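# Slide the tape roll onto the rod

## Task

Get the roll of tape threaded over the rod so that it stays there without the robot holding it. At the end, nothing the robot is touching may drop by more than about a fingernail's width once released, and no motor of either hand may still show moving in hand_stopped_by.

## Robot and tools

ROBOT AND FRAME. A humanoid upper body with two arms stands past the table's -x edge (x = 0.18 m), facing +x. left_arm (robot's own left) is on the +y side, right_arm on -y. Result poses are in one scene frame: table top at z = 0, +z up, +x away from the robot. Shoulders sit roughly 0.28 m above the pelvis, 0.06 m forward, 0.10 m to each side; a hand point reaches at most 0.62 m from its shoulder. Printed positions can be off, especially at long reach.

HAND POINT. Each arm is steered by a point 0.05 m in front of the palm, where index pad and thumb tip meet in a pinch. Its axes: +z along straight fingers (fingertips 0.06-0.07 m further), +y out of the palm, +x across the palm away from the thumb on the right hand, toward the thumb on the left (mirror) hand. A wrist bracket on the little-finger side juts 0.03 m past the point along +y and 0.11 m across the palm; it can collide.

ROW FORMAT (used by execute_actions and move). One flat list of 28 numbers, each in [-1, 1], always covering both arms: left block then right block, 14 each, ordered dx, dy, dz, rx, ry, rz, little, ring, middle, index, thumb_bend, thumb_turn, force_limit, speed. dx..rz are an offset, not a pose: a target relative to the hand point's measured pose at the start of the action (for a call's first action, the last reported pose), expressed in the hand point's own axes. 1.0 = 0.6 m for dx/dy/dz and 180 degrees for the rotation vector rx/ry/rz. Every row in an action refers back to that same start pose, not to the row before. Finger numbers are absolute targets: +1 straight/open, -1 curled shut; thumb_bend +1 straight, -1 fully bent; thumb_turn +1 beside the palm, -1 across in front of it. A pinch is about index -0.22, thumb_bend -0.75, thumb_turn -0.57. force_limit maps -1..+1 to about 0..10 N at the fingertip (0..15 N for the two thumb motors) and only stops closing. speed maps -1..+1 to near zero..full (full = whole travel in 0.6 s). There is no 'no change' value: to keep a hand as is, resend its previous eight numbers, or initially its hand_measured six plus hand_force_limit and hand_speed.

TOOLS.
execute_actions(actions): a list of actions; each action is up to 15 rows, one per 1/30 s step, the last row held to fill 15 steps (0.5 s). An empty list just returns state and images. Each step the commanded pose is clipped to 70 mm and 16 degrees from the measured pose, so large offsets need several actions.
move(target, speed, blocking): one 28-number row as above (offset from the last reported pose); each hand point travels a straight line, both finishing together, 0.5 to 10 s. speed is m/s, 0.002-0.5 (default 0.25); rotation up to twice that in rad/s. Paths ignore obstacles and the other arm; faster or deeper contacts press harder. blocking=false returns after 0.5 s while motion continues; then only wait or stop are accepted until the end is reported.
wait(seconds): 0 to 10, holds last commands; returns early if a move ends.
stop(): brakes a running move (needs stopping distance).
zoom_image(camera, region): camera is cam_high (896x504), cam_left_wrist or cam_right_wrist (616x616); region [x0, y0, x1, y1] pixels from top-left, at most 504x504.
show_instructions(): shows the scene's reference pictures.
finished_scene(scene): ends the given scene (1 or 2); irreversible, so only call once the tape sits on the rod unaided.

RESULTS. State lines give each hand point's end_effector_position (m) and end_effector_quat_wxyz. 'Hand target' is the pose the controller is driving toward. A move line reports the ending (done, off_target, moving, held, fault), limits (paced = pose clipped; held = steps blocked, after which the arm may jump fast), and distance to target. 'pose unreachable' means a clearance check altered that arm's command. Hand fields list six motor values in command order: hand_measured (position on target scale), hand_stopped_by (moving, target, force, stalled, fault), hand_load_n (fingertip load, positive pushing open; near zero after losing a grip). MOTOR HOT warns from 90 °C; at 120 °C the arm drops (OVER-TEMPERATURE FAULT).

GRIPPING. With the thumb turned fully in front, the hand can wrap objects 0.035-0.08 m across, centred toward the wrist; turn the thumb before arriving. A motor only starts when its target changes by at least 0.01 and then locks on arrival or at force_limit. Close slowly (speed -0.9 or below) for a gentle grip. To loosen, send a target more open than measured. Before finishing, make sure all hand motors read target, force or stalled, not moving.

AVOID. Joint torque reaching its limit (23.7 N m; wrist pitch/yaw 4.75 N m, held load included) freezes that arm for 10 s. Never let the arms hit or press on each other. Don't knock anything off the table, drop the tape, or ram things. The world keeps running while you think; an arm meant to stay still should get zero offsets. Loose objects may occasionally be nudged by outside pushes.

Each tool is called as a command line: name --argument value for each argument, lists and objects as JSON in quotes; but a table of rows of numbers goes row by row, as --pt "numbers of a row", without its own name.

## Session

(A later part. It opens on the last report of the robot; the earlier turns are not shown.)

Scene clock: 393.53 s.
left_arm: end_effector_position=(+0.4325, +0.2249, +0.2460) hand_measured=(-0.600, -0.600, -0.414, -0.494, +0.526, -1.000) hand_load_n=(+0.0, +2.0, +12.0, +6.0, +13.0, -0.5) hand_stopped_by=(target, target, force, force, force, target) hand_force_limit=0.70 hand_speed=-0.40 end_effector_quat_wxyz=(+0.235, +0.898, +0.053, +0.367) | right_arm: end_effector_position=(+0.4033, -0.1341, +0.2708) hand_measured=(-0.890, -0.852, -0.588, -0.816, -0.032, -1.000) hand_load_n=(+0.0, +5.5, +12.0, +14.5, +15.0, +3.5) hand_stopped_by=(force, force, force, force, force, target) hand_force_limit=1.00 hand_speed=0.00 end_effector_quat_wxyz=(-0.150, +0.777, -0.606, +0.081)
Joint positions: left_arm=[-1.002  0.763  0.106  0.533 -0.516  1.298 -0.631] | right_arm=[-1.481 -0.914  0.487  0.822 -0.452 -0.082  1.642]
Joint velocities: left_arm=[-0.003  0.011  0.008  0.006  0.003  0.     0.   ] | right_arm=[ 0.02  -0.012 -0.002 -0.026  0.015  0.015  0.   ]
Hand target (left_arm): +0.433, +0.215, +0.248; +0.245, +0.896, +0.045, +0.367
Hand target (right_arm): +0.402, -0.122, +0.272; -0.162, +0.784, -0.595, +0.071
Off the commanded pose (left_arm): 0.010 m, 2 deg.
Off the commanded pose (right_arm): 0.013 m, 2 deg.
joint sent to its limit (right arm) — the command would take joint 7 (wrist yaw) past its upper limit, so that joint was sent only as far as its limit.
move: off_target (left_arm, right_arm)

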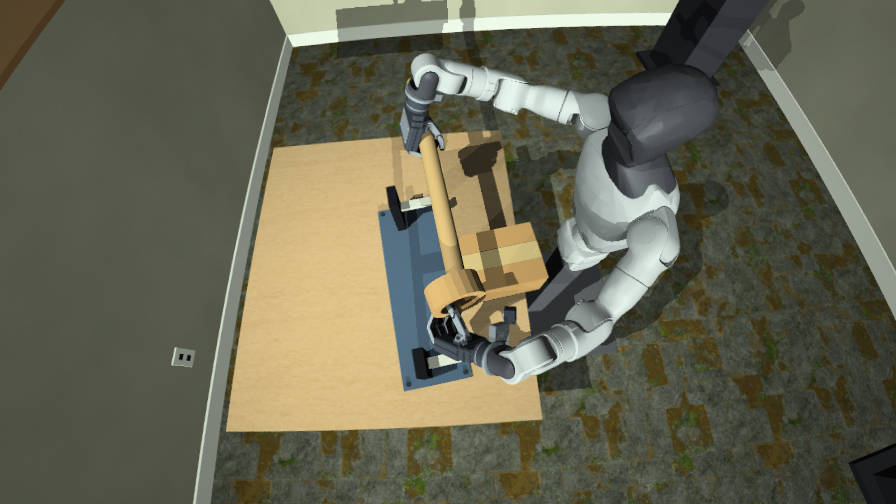

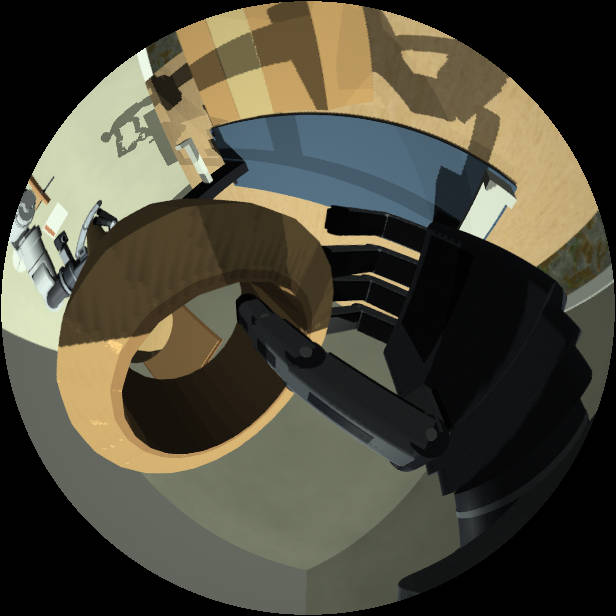

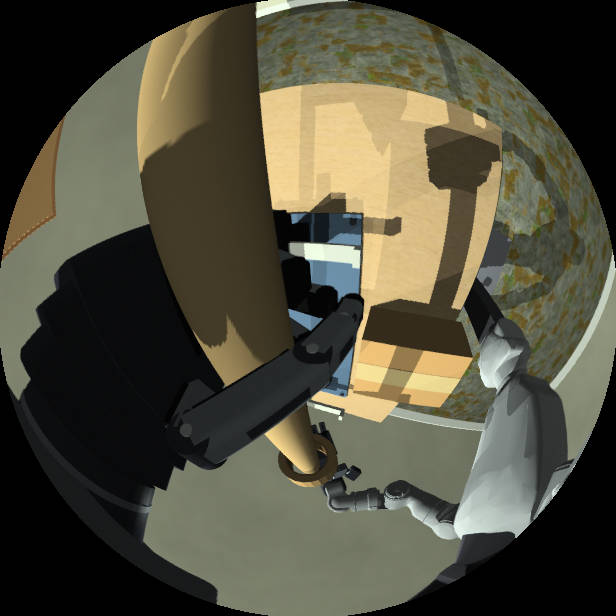

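move --target '[0,-0.015,-0.024,0,0,0,-0.6,-0.6,-0.6,-0.6,-0.5,-1,0.7,-0.4,0,0,0,0,-0.01,0,-1,-1,-1,-1,-0.9,-1,1,0]' --speed 0.03

move --target '[0,0.04,-0.004,0,0,0,-0.6,-0.6,-0.6,-0.6,-0.5,-1,0.7,-0.4,0,0,0,0,0,0,-1,-1,-1,-1,-0.9,-1,1,0]' --speed 0.02

zoom_image --camera "cam_right_wrist" --region '[260,400,440,560]'

Scene clock: 402.50 s.
left_arm: end_effector_position=(+0.4245, +0.2382, +0.2529) hand_measured=(-0.600, -0.600, -0.414, -0.494, +0.526, -1.000) hand_load_n=(+0.0, +0.0, +5.0, +0.0, +12.5, -0.5) hand_stopped_by=(target, target, force, force, force, target) hand_force_limit=0.70 hand_speed=-0.40 end_effector_quat_wxyz=(+0.234, +0.898, +0.053, +0.370) | right_arm: end_effector_position=(+0.4030, -0.1361, +0.2701) hand_measured=(-0.890, -0.852, -0.588, -0.816, -0.032, -1.000) hand_load_n=(+0.0, +5.5, +12.0, +14.5, +15.0, +3.5) hand_stopped_by=(force, force, force, force, force, target) hand_force_limit=1.00 hand_speed=0.00 end_effector_quat_wxyz=(-0.156, +0.777, -0.605, +0.071)
Joint positions: left_arm=[-0.991  0.823  0.097  0.533 -0.516  1.298 -0.693] | right_arm=[-1.488 -0.912  0.474  0.876 -0.443 -0.128  1.637]
Joint velocities: left_arm=[-0.008  0.    -0.009 -0.002 -0.002  0.    -0.002] | right_arm=[-0.009 -0.003 -0.021  0.     0.002 -0.004  0.   ]
Hand target (left_arm): +0.424, +0.238, +0.251; +0.234, +0.898, +0.053, +0.368
Hand target (right_arm): +0.403, -0.134, +0.271; -0.161, +0.778, -0.603, +0.070
Off the commanded pose (left_arm): 0.002 m, 0 deg.
Off the commanded pose (right_arm): 0.002 m, 1 deg.
move: done

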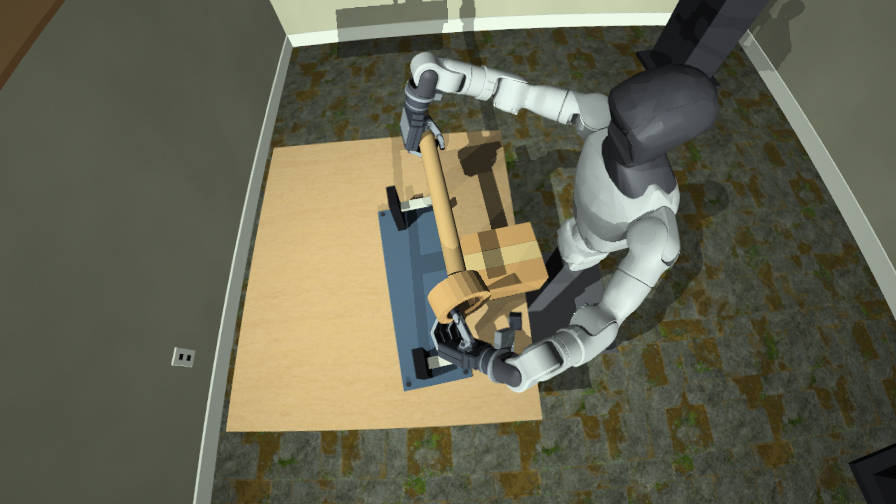

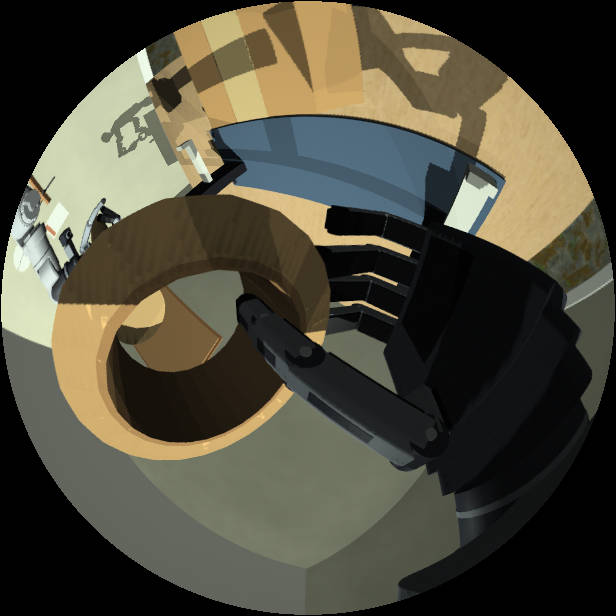

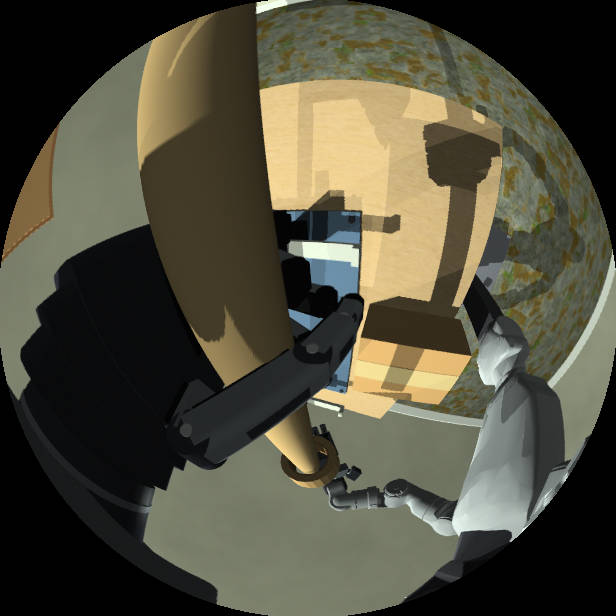

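Scene clock: 403.97 s.
left_arm: end_effector_position=(+0.4196, +0.2185, +0.2650) hand_measured=(-0.600, -0.600, -0.414, -0.494, +0.526, -1.000) hand_load_n=(+0.0, +0.0, +5.0, +0.0, +12.5, -0.5) hand_stopped_by=(target, target, force, force, force, target) hand_force_limit=0.70 hand_speed=-0.40 end_effector_quat_wxyz=(+0.233, +0.898, +0.051, +0.369) | right_arm: end_effector_position=(+0.4030, -0.1361, +0.2701) hand_measured=(-0.890, -0.852, -0.588, -0.816, -0.032, -1.000) hand_load_n=(+0.0, +5.5, +12.0, +14.5, +15.0, +3.5) hand_stopped_by=(force, force, force, force, force, target) hand_force_limit=1.00 hand_speed=0.00 end_effector_quat_wxyz=(-0.156, +0.777, -0.605, +0.071)
Joint positions: left_arm=[-0.968  0.754  0.213  0.333 -0.525  1.478 -0.578] | right_arm=[-1.488 -0.912  0.473  0.876 -0.443 -0.128  1.637]
Joint velocities: left_arm=[ 0.    -0.015  0.012  0.    -0.002  0.004  0.   ] | right_arm=[ 0.003  0.006  0.006 -0.005  0.005  0.     0.   ]
Hand target (left_arm): +0.419, +0.218, +0.264; +0.233, +0.899, +0.052, +0.368
Hand target (right_arm): +0.403, -0.136, +0.270; -0.156, +0.777, -0.605, +0.071
Off the commanded pose (left_arm): 0.001 m, 0 deg.
Off the commanded pose (right_arm): 0.000 m, 0 deg.
move: done

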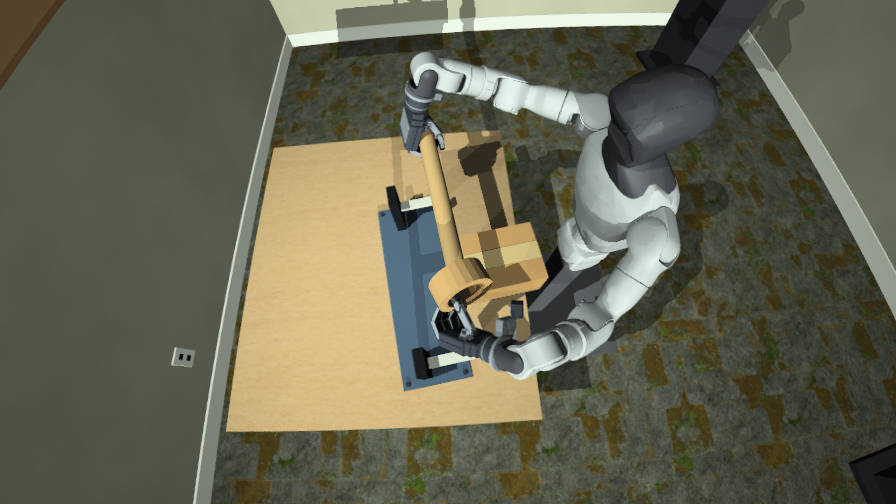

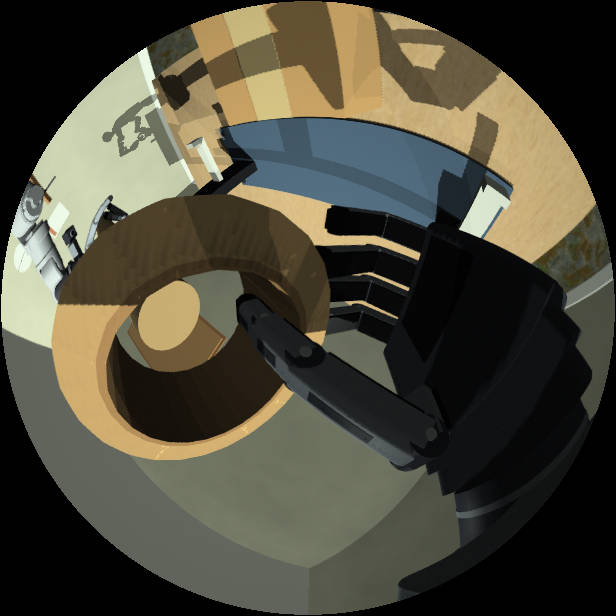

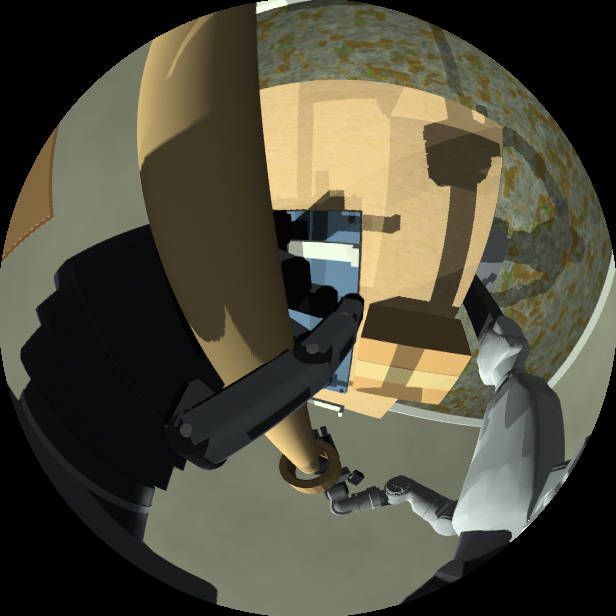

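Region (260, 400, 440, 560) of cam_right_wrist's 616x616 image, scaled by 2.800, with more detail than that image has.

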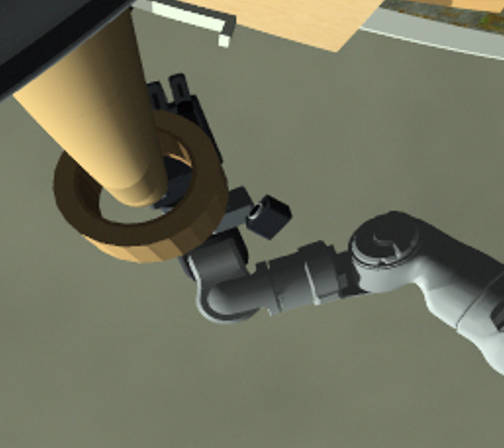

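move --target '[-0.024,0.06,0.014,0,0,0,-0.6,-0.6,-0.6,-0.6,-0.5,-1,0.7,-0.4,0,0,0,0,0,0,-1,-1,-1,-1,-0.9,-1,1,0]' --speed 0.02

zoom_image --camera "cam_high" --region '[400,220,600,400]'

Scene clock: 410.73 s.
left_arm: end_effector_position=(+0.4103, +0.1815, +0.2647) hand_measured=(-0.600, -0.600, -0.414, -0.494, +0.526, -1.000) hand_load_n=(+0.0, +0.0, +5.0, +0.0, +12.0, -0.5) hand_stopped_by=(target, target, force, force, force, target) hand_force_limit=0.70 hand_speed=-0.40 end_effector_quat_wxyz=(+0.229, +0.900, +0.047, +0.369) | right_arm: end_effector_position=(+0.4030, -0.1363, +0.2703) hand_measured=(-0.890, -0.852, -0.588, -0.816, -0.032, -1.000) hand_load_n=(+2.5, +6.5, +12.0, +12.5, +15.5, +2.5) hand_stopped_by=(force, force, force, force, force, target) hand_force_limit=1.00 hand_speed=0.00 end_effector_quat_wxyz=(-0.157, +0.777, -0.605, +0.071)
Joint positions: left_arm=[-0.905  0.622  0.354  0.109 -0.86   1.64  -0.106] | right_arm=[-1.488 -0.913  0.473  0.876 -0.442 -0.128  1.637]
Joint velocities: left_arm=[-0.014  0.    -0.012  0.006 -0.104  0.     0.112] | right_arm=[ 0.006  0.    -0.006  0.003  0.     0.     0.   ]
Hand target (left_arm): +0.410, +0.180, +0.265; +0.229, +0.900, +0.045, +0.368
Hand target (right_arm): +0.403, -0.136, +0.270; -0.156, +0.777, -0.605, +0.071
Off the commanded pose (left_arm): 0.003 m, 1 deg.
Off the commanded pose (right_arm): 0.000 m, 0 deg.
joint sent to its limit (left arm) — the command would take joint 6 (wrist pitch) past its upper limit, so that joint was sent only as far as its limit.
move: done

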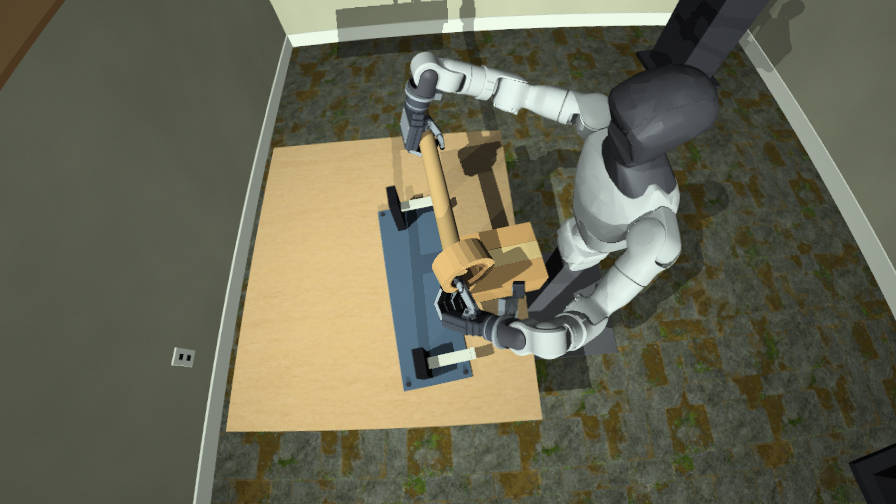

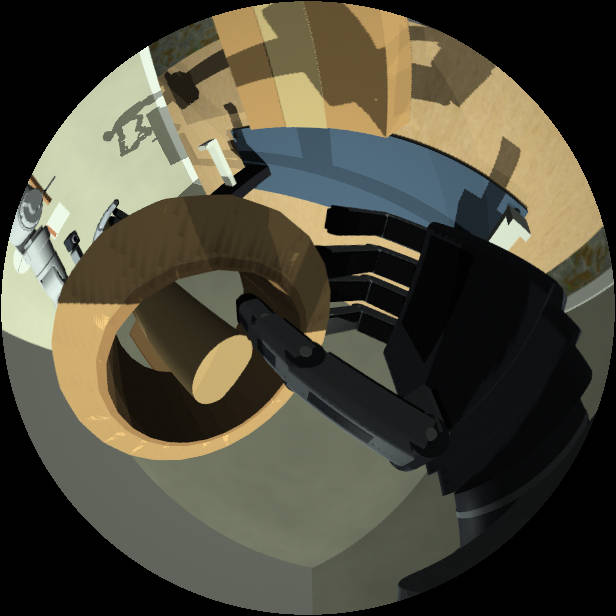

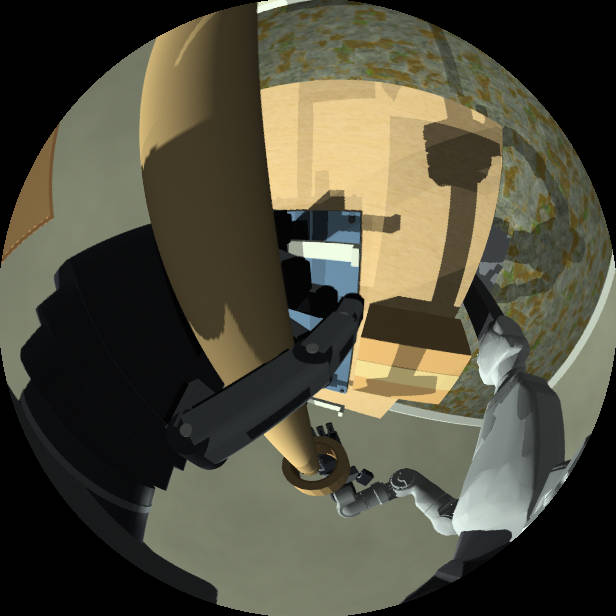

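Region (400, 220, 600, 400) of cam_high's 896x504 image, scaled by 2.520, with more detail than that image has; it fills the top 454 rows of this view, and the rest is white.

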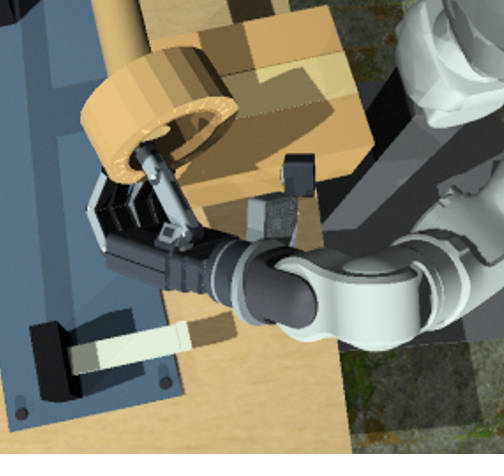

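move --target '[0,-0.005,0.016,-0.035,-0.02,0.035,-0.6,-0.6,-0.6,-0.6,-0.5,-1,0.7,-0.4,-0.07,0,0,0,0,0,-1,-1,-1,-1,-0.9,-1,1,0]' --speed 0.025

zoom_image --camera "cam_high" --region '[400,220,600,400]'

Scene clock: 418.83 s.
left_arm: end_effector_position=(+0.4206, +0.1973, +0.2553) hand_measured=(-0.600, -0.600, -0.414, -0.494, +0.526, -1.000) hand_load_n=(+0.0, +0.0, +5.0, +0.0, +12.0, +0.0) hand_stopped_by=(target, target, force, force, force, target) hand_force_limit=0.70 hand_speed=-0.40 end_effector_quat_wxyz=(+0.241, +0.902, -0.006, +0.358) | right_arm: end_effector_position=(+0.3944, -0.1121, +0.2701) hand_measured=(-0.890, -0.852, -0.588, -0.816, -0.032, -1.000) hand_load_n=(+2.5, +6.5, +12.0, +12.5, +15.5, +2.5) hand_stopped_by=(force, force, force, force, force, target) hand_force_limit=1.00 hand_speed=0.00 end_effector_quat_wxyz=(-0.141, +0.768, -0.619, +0.083)
Joint positions: left_arm=[-1.012  0.848 -0.064  0.456 -0.752  1.291 -0.567] | right_arm=[-1.472 -0.947  0.634  0.598 -0.355  0.169  1.643]
Joint velocities: left_arm=[-0.005  0.011  0.005 -0.003  0.006  0.    -0.017] | right_arm=[ 0.002  0.017 -0.002 -0.005 -0.006  0.001  0.   ]
Hand target (left_arm): +0.419, +0.179, +0.261; +0.262, +0.896, -0.026, +0.357
Hand target (right_arm): +0.392, -0.096, +0.273; -0.154, +0.778, -0.605, +0.068
Off the commanded pose (left_arm): 0.017 m, 3 deg.
Off the commanded pose (right_arm): 0.017 m, 3 deg.
joint sent to its limit (right arm) — the command would take joint 7 (wrist yaw) past its upper limit, so that joint was sent only as far as its limit.
move: off_target (left_arm, right_arm)

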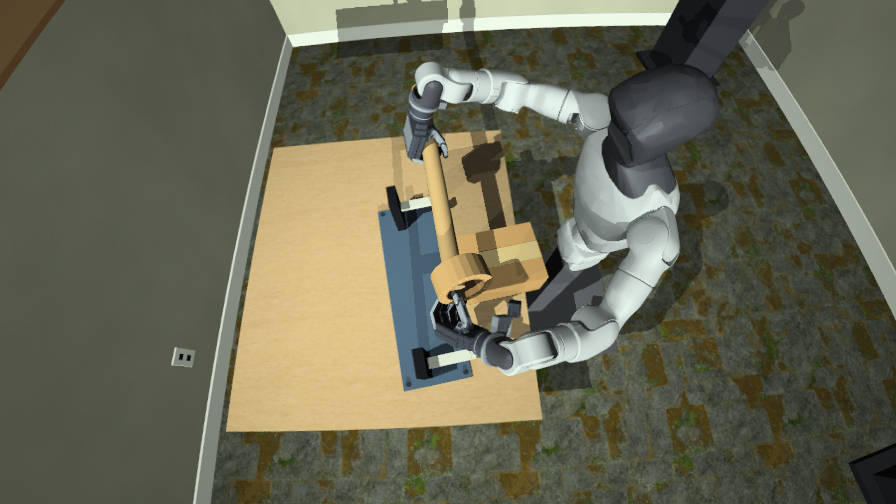

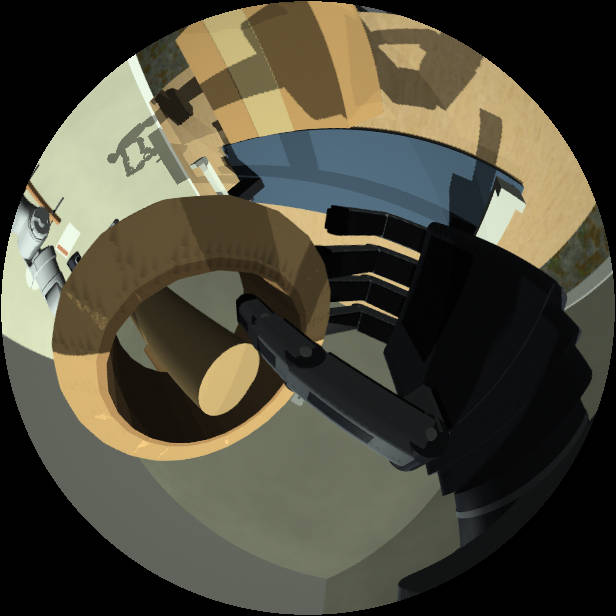

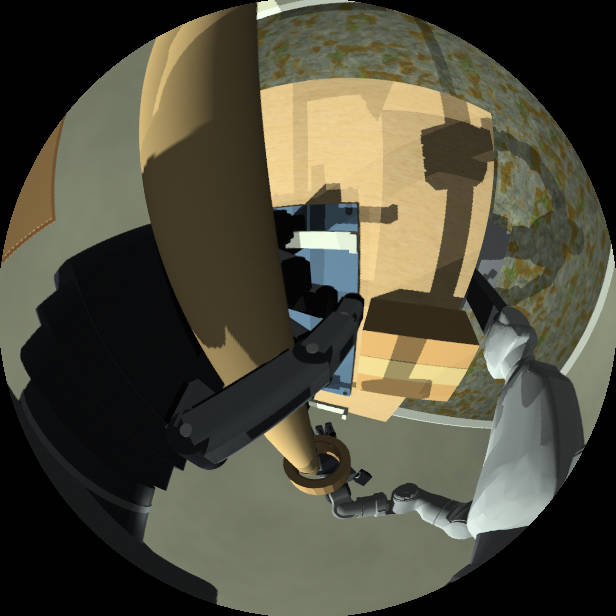

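Region (400, 220, 600, 400) of cam_high's 896x504 image, scaled by 2.520, with more detail than that image has; it fills the top 454 rows of this view, and the rest is white.

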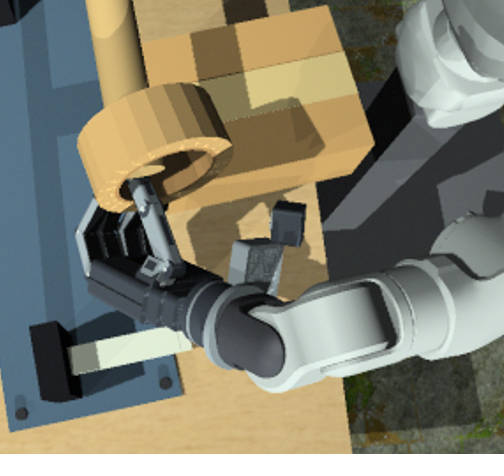

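move --target '[0,-0.005,0.028,0,0,0,-0.6,-0.6,-0.6,-0.6,-0.5,-1,0.7,-0.4,0,0,0,0,0,0,-1,-1,-1,-1,-0.9,-1,1,0]' --speed 0.025

move --target '[0,0,0,0,0,0,-0.6,-0.6,-0.6,-0.6,-0.5,-1,0.7,-0.4,-0.06,0,0,0,0,0,-1,-1,-1,-1,-0.9,-1,1,0]' --speed 0.025

zoom_image --camera "cam_high" --region '[400,220,600,400]'

Scene clock: 424.73 s.
left_arm: end_effector_position=(+0.4318, +0.1924, +0.2437) hand_measured=(-0.600, -0.600, -0.414, -0.494, +0.526, -1.000) hand_load_n=(+0.0, +0.0, +6.0, +0.0, +12.0, +0.0) hand_stopped_by=(target, target, force, force, force, target) hand_force_limit=0.70 hand_speed=-0.40 end_effector_quat_wxyz=(+0.244, +0.902, -0.004, +0.357) | right_arm: end_effector_position=(+0.3943, -0.1140, +0.2689) hand_measured=(-0.890, -0.852, -0.588, -0.816, -0.032, -1.000) hand_load_n=(+1.0, +6.0, +12.0, +14.0, +15.0, +3.5) hand_stopped_by=(force, force, force, force, force, target) hand_force_limit=1.00 hand_speed=0.00 end_effector_quat_wxyz=(-0.137, +0.767, -0.622, +0.083)
Joint positions: left_arm=[-1.045  0.805 -0.118  0.558 -0.727  1.206 -0.581] | right_arm=[-1.47  -0.949  0.638  0.6   -0.357  0.17   1.643]
Joint velocities: left_arm=[-0.006  0.009  0.006 -0.002  0.005 -0.004  0.   ] | right_arm=[-0.008 -0.006 -0.002 -0.017 -0.021  0.     0.   ]
Hand target (left_arm): +0.432, +0.192, +0.243; +0.242, +0.902, -0.005, +0.357
Hand target (right_arm): +0.394, -0.112, +0.270; -0.141, +0.768, -0.619, +0.083
Off the commanded pose (left_arm): 0.000 m, 0 deg.
Off the commanded pose (right_arm): 0.002 m, 1 deg.
move: done

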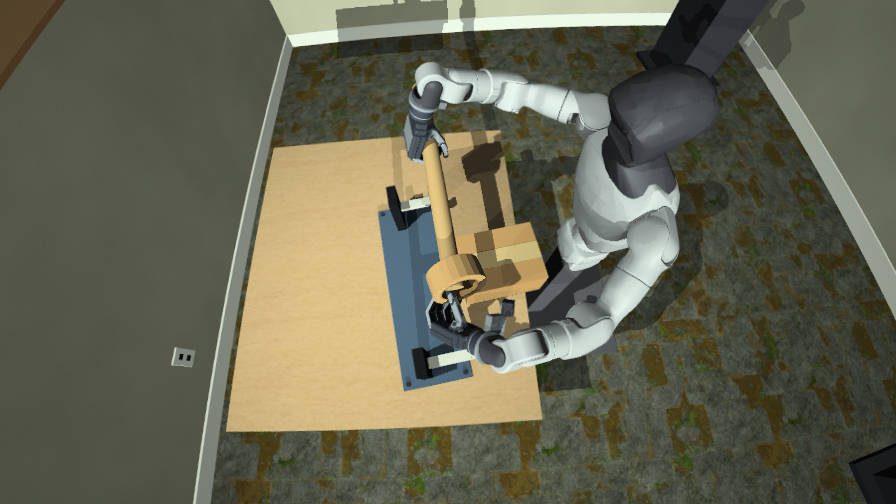

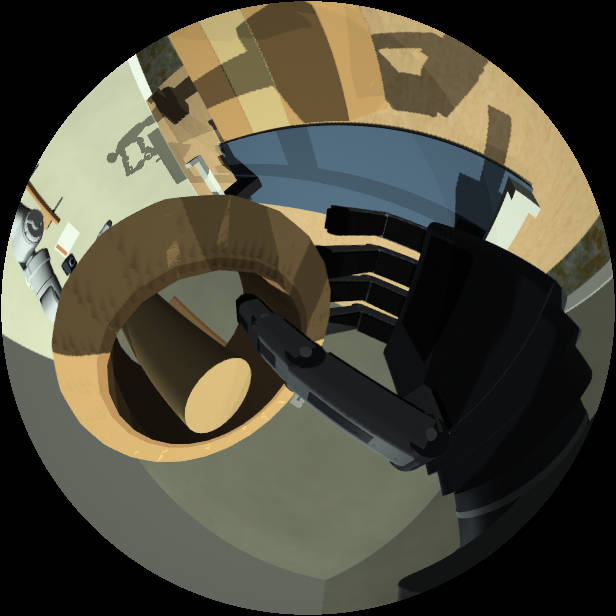

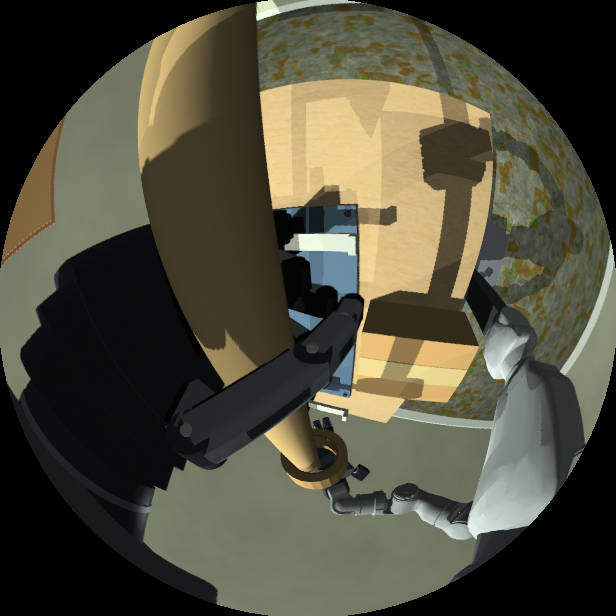

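Scene clock: 426.40 s.
left_arm: end_effector_position=(+0.4307, +0.2004, +0.2390) hand_measured=(-0.600, -0.600, -0.414, -0.494, +0.526, -1.000) hand_load_n=(+0.0, +0.0, +8.0, +0.0, +12.0, +1.5) hand_stopped_by=(target, target, force, force, force, target) hand_force_limit=0.70 hand_speed=-0.40 end_effector_quat_wxyz=(+0.237, +0.905, +0.006, +0.354) | right_arm: end_effector_position=(+0.3877, -0.0872, +0.2671) hand_measured=(-0.890, -0.852, -0.588, -0.816, -0.032, -1.000) hand_load_n=(+2.0, +6.0, +12.0, +13.0, +15.5, +2.5) hand_stopped_by=(force, force, force, force, force, target) hand_force_limit=1.00 hand_speed=0.00 end_effector_quat_wxyz=(-0.128, +0.765, -0.626, +0.087)
Joint positions: left_arm=[-1.036  0.817 -0.116  0.568 -0.727  1.206 -0.576] | right_arm=[-1.506 -0.921  0.747  0.47  -0.332  0.361  1.643]
Joint velocities: left_arm=[0.    0.    0.    0.    0.008 0.    0.   ] | right_arm=[-0.006  0.012  0.    -0.005  0.     0.     0.   ]
Hand target (left_arm): +0.432, +0.192, +0.244; +0.244, +0.902, -0.004, +0.357
Hand target (right_arm): +0.387, -0.079, +0.270; -0.135, +0.767, -0.621, +0.082
Off the commanded pose (left_arm): 0.009 m, 1 deg.
Off the commanded pose (right_arm): 0.009 m, 1 deg.
joint sent to its limit (right arm) — the command would take joint 7 (wrist yaw) past its upper limit, so that joint was sent only as far as its limit.
move: off_target (left_arm, right_arm)

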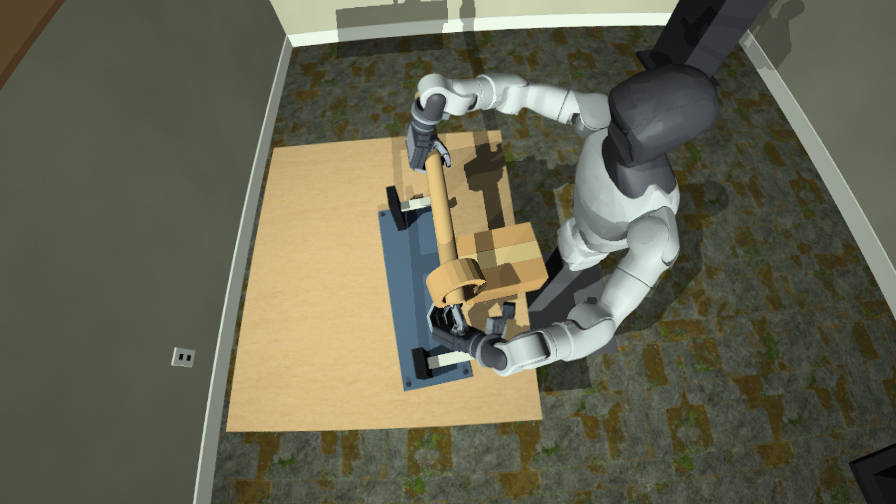

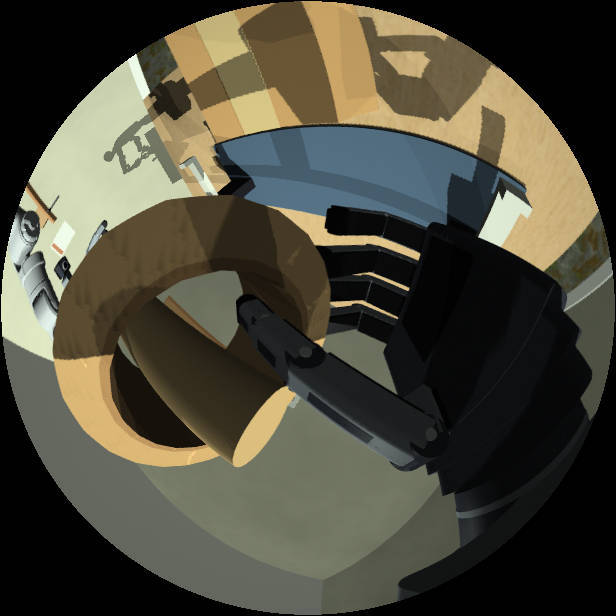

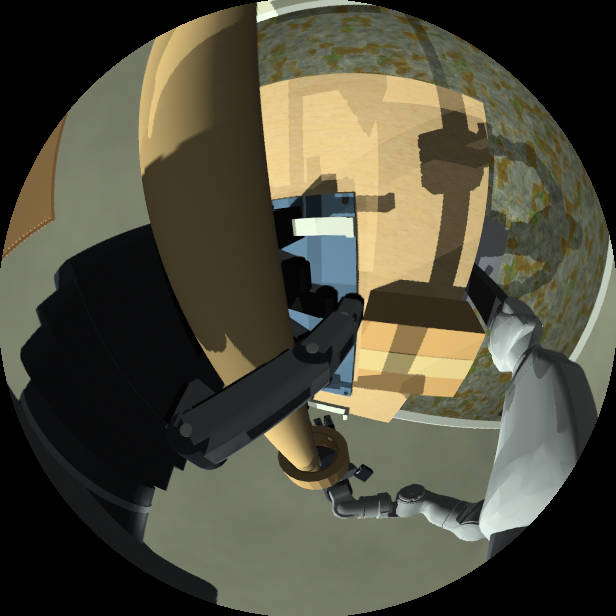

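Region (400, 220, 600, 400) of cam_high's 896x504 image, scaled by 2.520, with more detail than that image has; it fills the top 454 rows of this view, and the rest is white.

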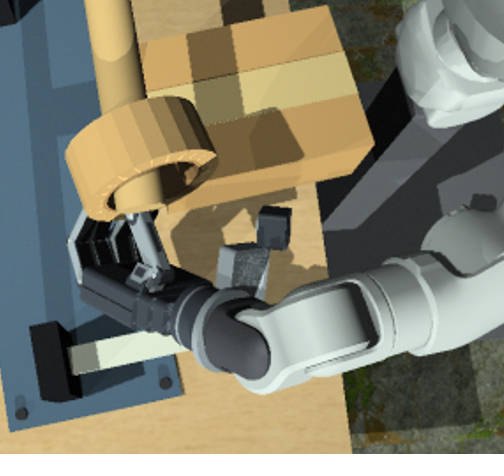

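move --target '[0,-0.008,0.012,-0.08,0,0,-0.6,-0.6,-0.6,-0.6,-0.5,-1,0.7,-0.4,0,0,0,0,0,0,-1,-1,-1,-1,-0.9,-1,1,0]' --speed 0.04

move --target '[0,0,0,0,0,0,-0.6,-0.6,-0.6,-0.6,-0.5,-1,0.7,-0.4,-0.06,0,0,0,0,0,-1,-1,-1,-1,-0.9,-1,1,0]' --speed 0.025

zoom_image --camera "cam_high" --region '[400,220,600,400]'

Scene clock: 436.20 s.
left_arm: end_effector_position=(+0.4399, +0.2004, +0.2336) hand_measured=(-0.600, -0.600, -0.414, -0.494, +0.526, -1.000) hand_load_n=(+0.0, +0.0, +5.0, +0.0, +12.0, +0.0) hand_stopped_by=(target, target, force, force, force, target) hand_force_limit=0.70 hand_speed=-0.40 end_effector_quat_wxyz=(+0.331, +0.868, -0.010, +0.370) | right_arm: end_effector_position=(+0.3873, -0.0871, +0.2662) hand_measured=(-0.890, -0.852, -0.588, -0.816, -0.032, -1.000) hand_load_n=(+1.5, +6.0, +12.0, +13.5, +15.0, +3.0) hand_stopped_by=(force, force, force, force, force, target) hand_force_limit=1.00 hand_speed=0.00 end_effector_quat_wxyz=(-0.126, +0.765, -0.626, +0.086)
Joint positions: left_arm=[-1.322  0.687 -0.366  1.427 -0.546  0.654 -1.112] | right_arm=[-1.504 -0.92   0.748  0.47  -0.331  0.362  1.643]
Joint velocities: left_arm=[ 0.    -0.005  0.003  0.005 -0.008  0.     0.   ] | right_arm=[ 0.003 -0.003  0.005  0.008 -0.011  0.     0.   ]
Hand target (left_arm): +0.440, +0.200, +0.232; +0.331, +0.868, -0.009, +0.370
Hand target (right_arm): +0.388, -0.087, +0.267; -0.128, +0.765, -0.626, +0.087
Off the commanded pose (left_arm): 0.004 m, 4 deg.
Off the commanded pose (right_arm): 0.001 m, 0 deg.
move: off_target (left_arm)

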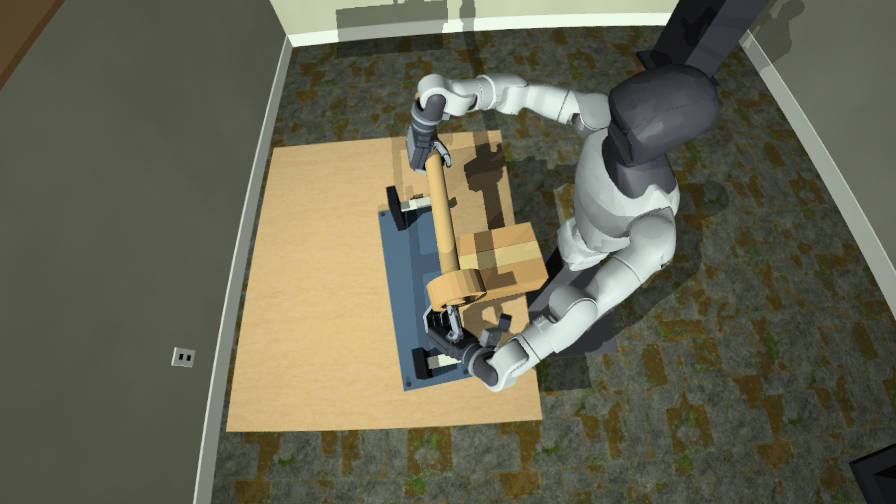

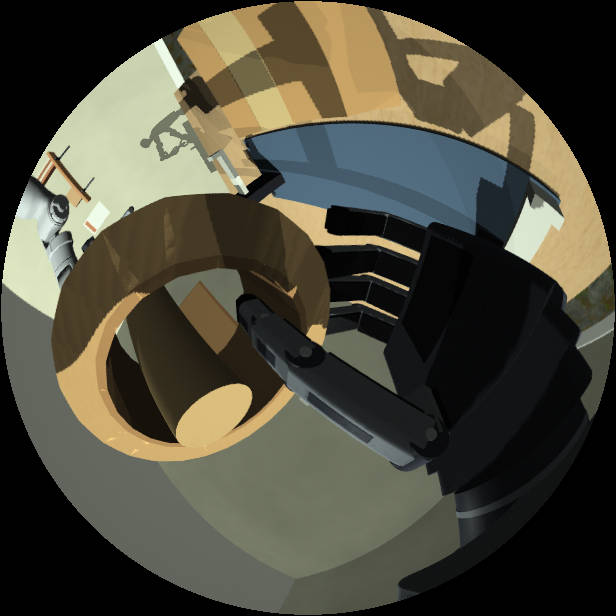

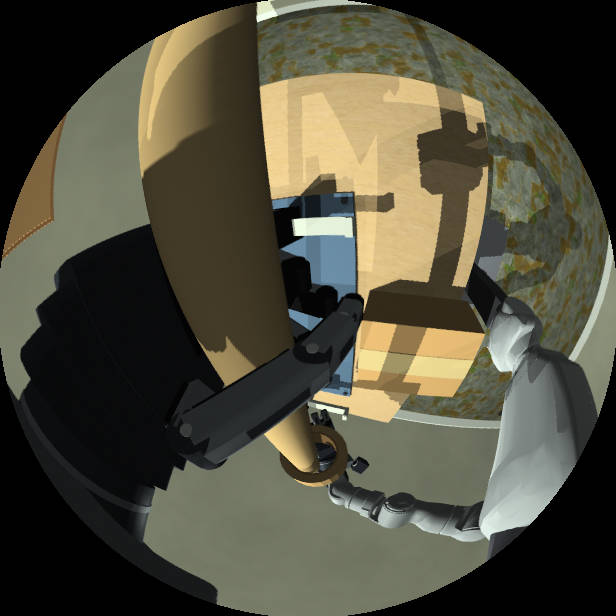

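Scene clock: 437.90 s.
left_arm: end_effector_position=(+0.4399, +0.2004, +0.2336) hand_measured=(-0.600, -0.600, -0.414, -0.494, +0.526, -1.000) hand_load_n=(+0.0, +0.0, +6.0, +0.0, +12.0, +0.0) hand_stopped_by=(target, target, force, force, force, target) hand_force_limit=0.70 hand_speed=-0.40 end_effector_quat_wxyz=(+0.331, +0.868, -0.010, +0.370) | right_arm: end_effector_position=(+0.3813, -0.0542, +0.2649) hand_measured=(-0.890, -0.852, -0.588, -0.816, -0.032, -1.000) hand_load_n=(+1.5, +6.0, +12.0, +13.5, +15.0, +3.0) hand_stopped_by=(force, force, force, force, force, target) hand_force_limit=1.00 hand_speed=0.00 end_effector_quat_wxyz=(-0.121, +0.765, -0.627, +0.088)
Joint positions: left_arm=[-1.322  0.687 -0.366  1.427 -0.546  0.654 -1.112] | right_arm=[-1.562 -0.847  0.842  0.401 -0.327  0.527  1.643]
Joint velocities: left_arm=[ 0.009 -0.006  0.008 -0.002  0.005  0.     0.   ] | right_arm=[ 0.008 -0.006 -0.002  0.002 -0.006  0.     0.   ]
Hand target (left_arm): +0.440, +0.200, +0.234; +0.331, +0.868, -0.010, +0.370
Hand target (right_arm): +0.381, -0.052, +0.266; -0.124, +0.765, -0.626, +0.085
Off the commanded pose (left_arm): 0.000 m, 0 deg.
Off the commanded pose (right_arm): 0.003 m, 1 deg.
joint sent to its limit (right arm) — the command would take joint 7 (wrist yaw) past its upper limit, so that joint was sent only as far as its limit.
move: done

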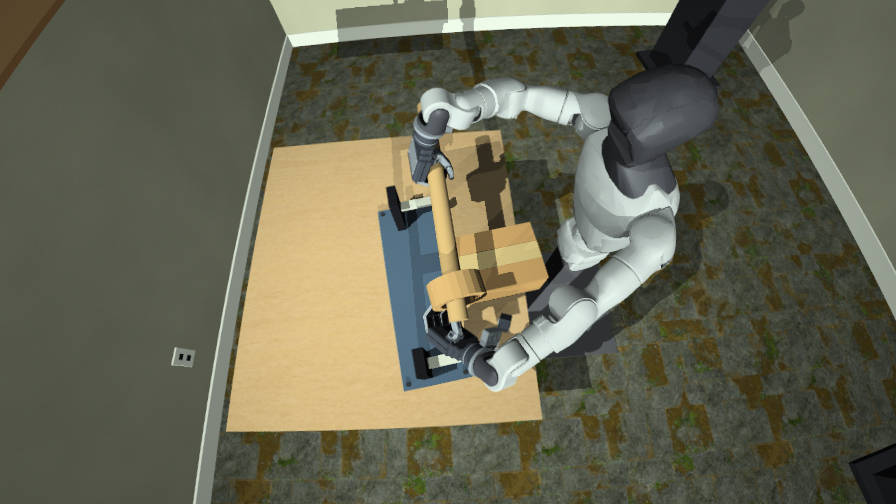

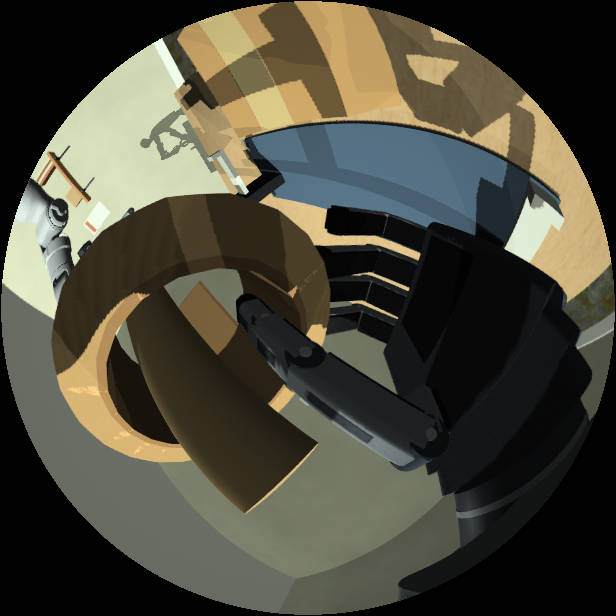

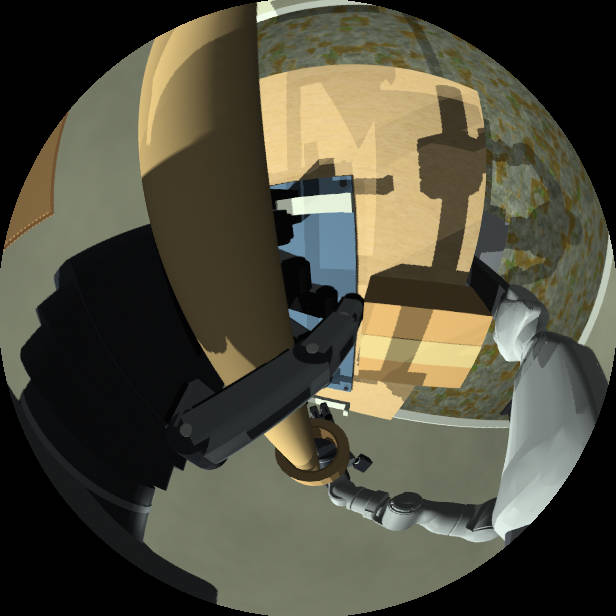

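Region (400, 220, 600, 400) of cam_high's 896x504 image, scaled by 2.520, with more detail than that image has; it fills the top 454 rows of this view, and the rest is white.

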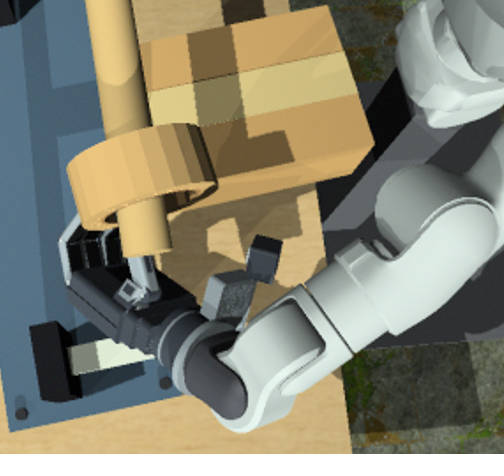

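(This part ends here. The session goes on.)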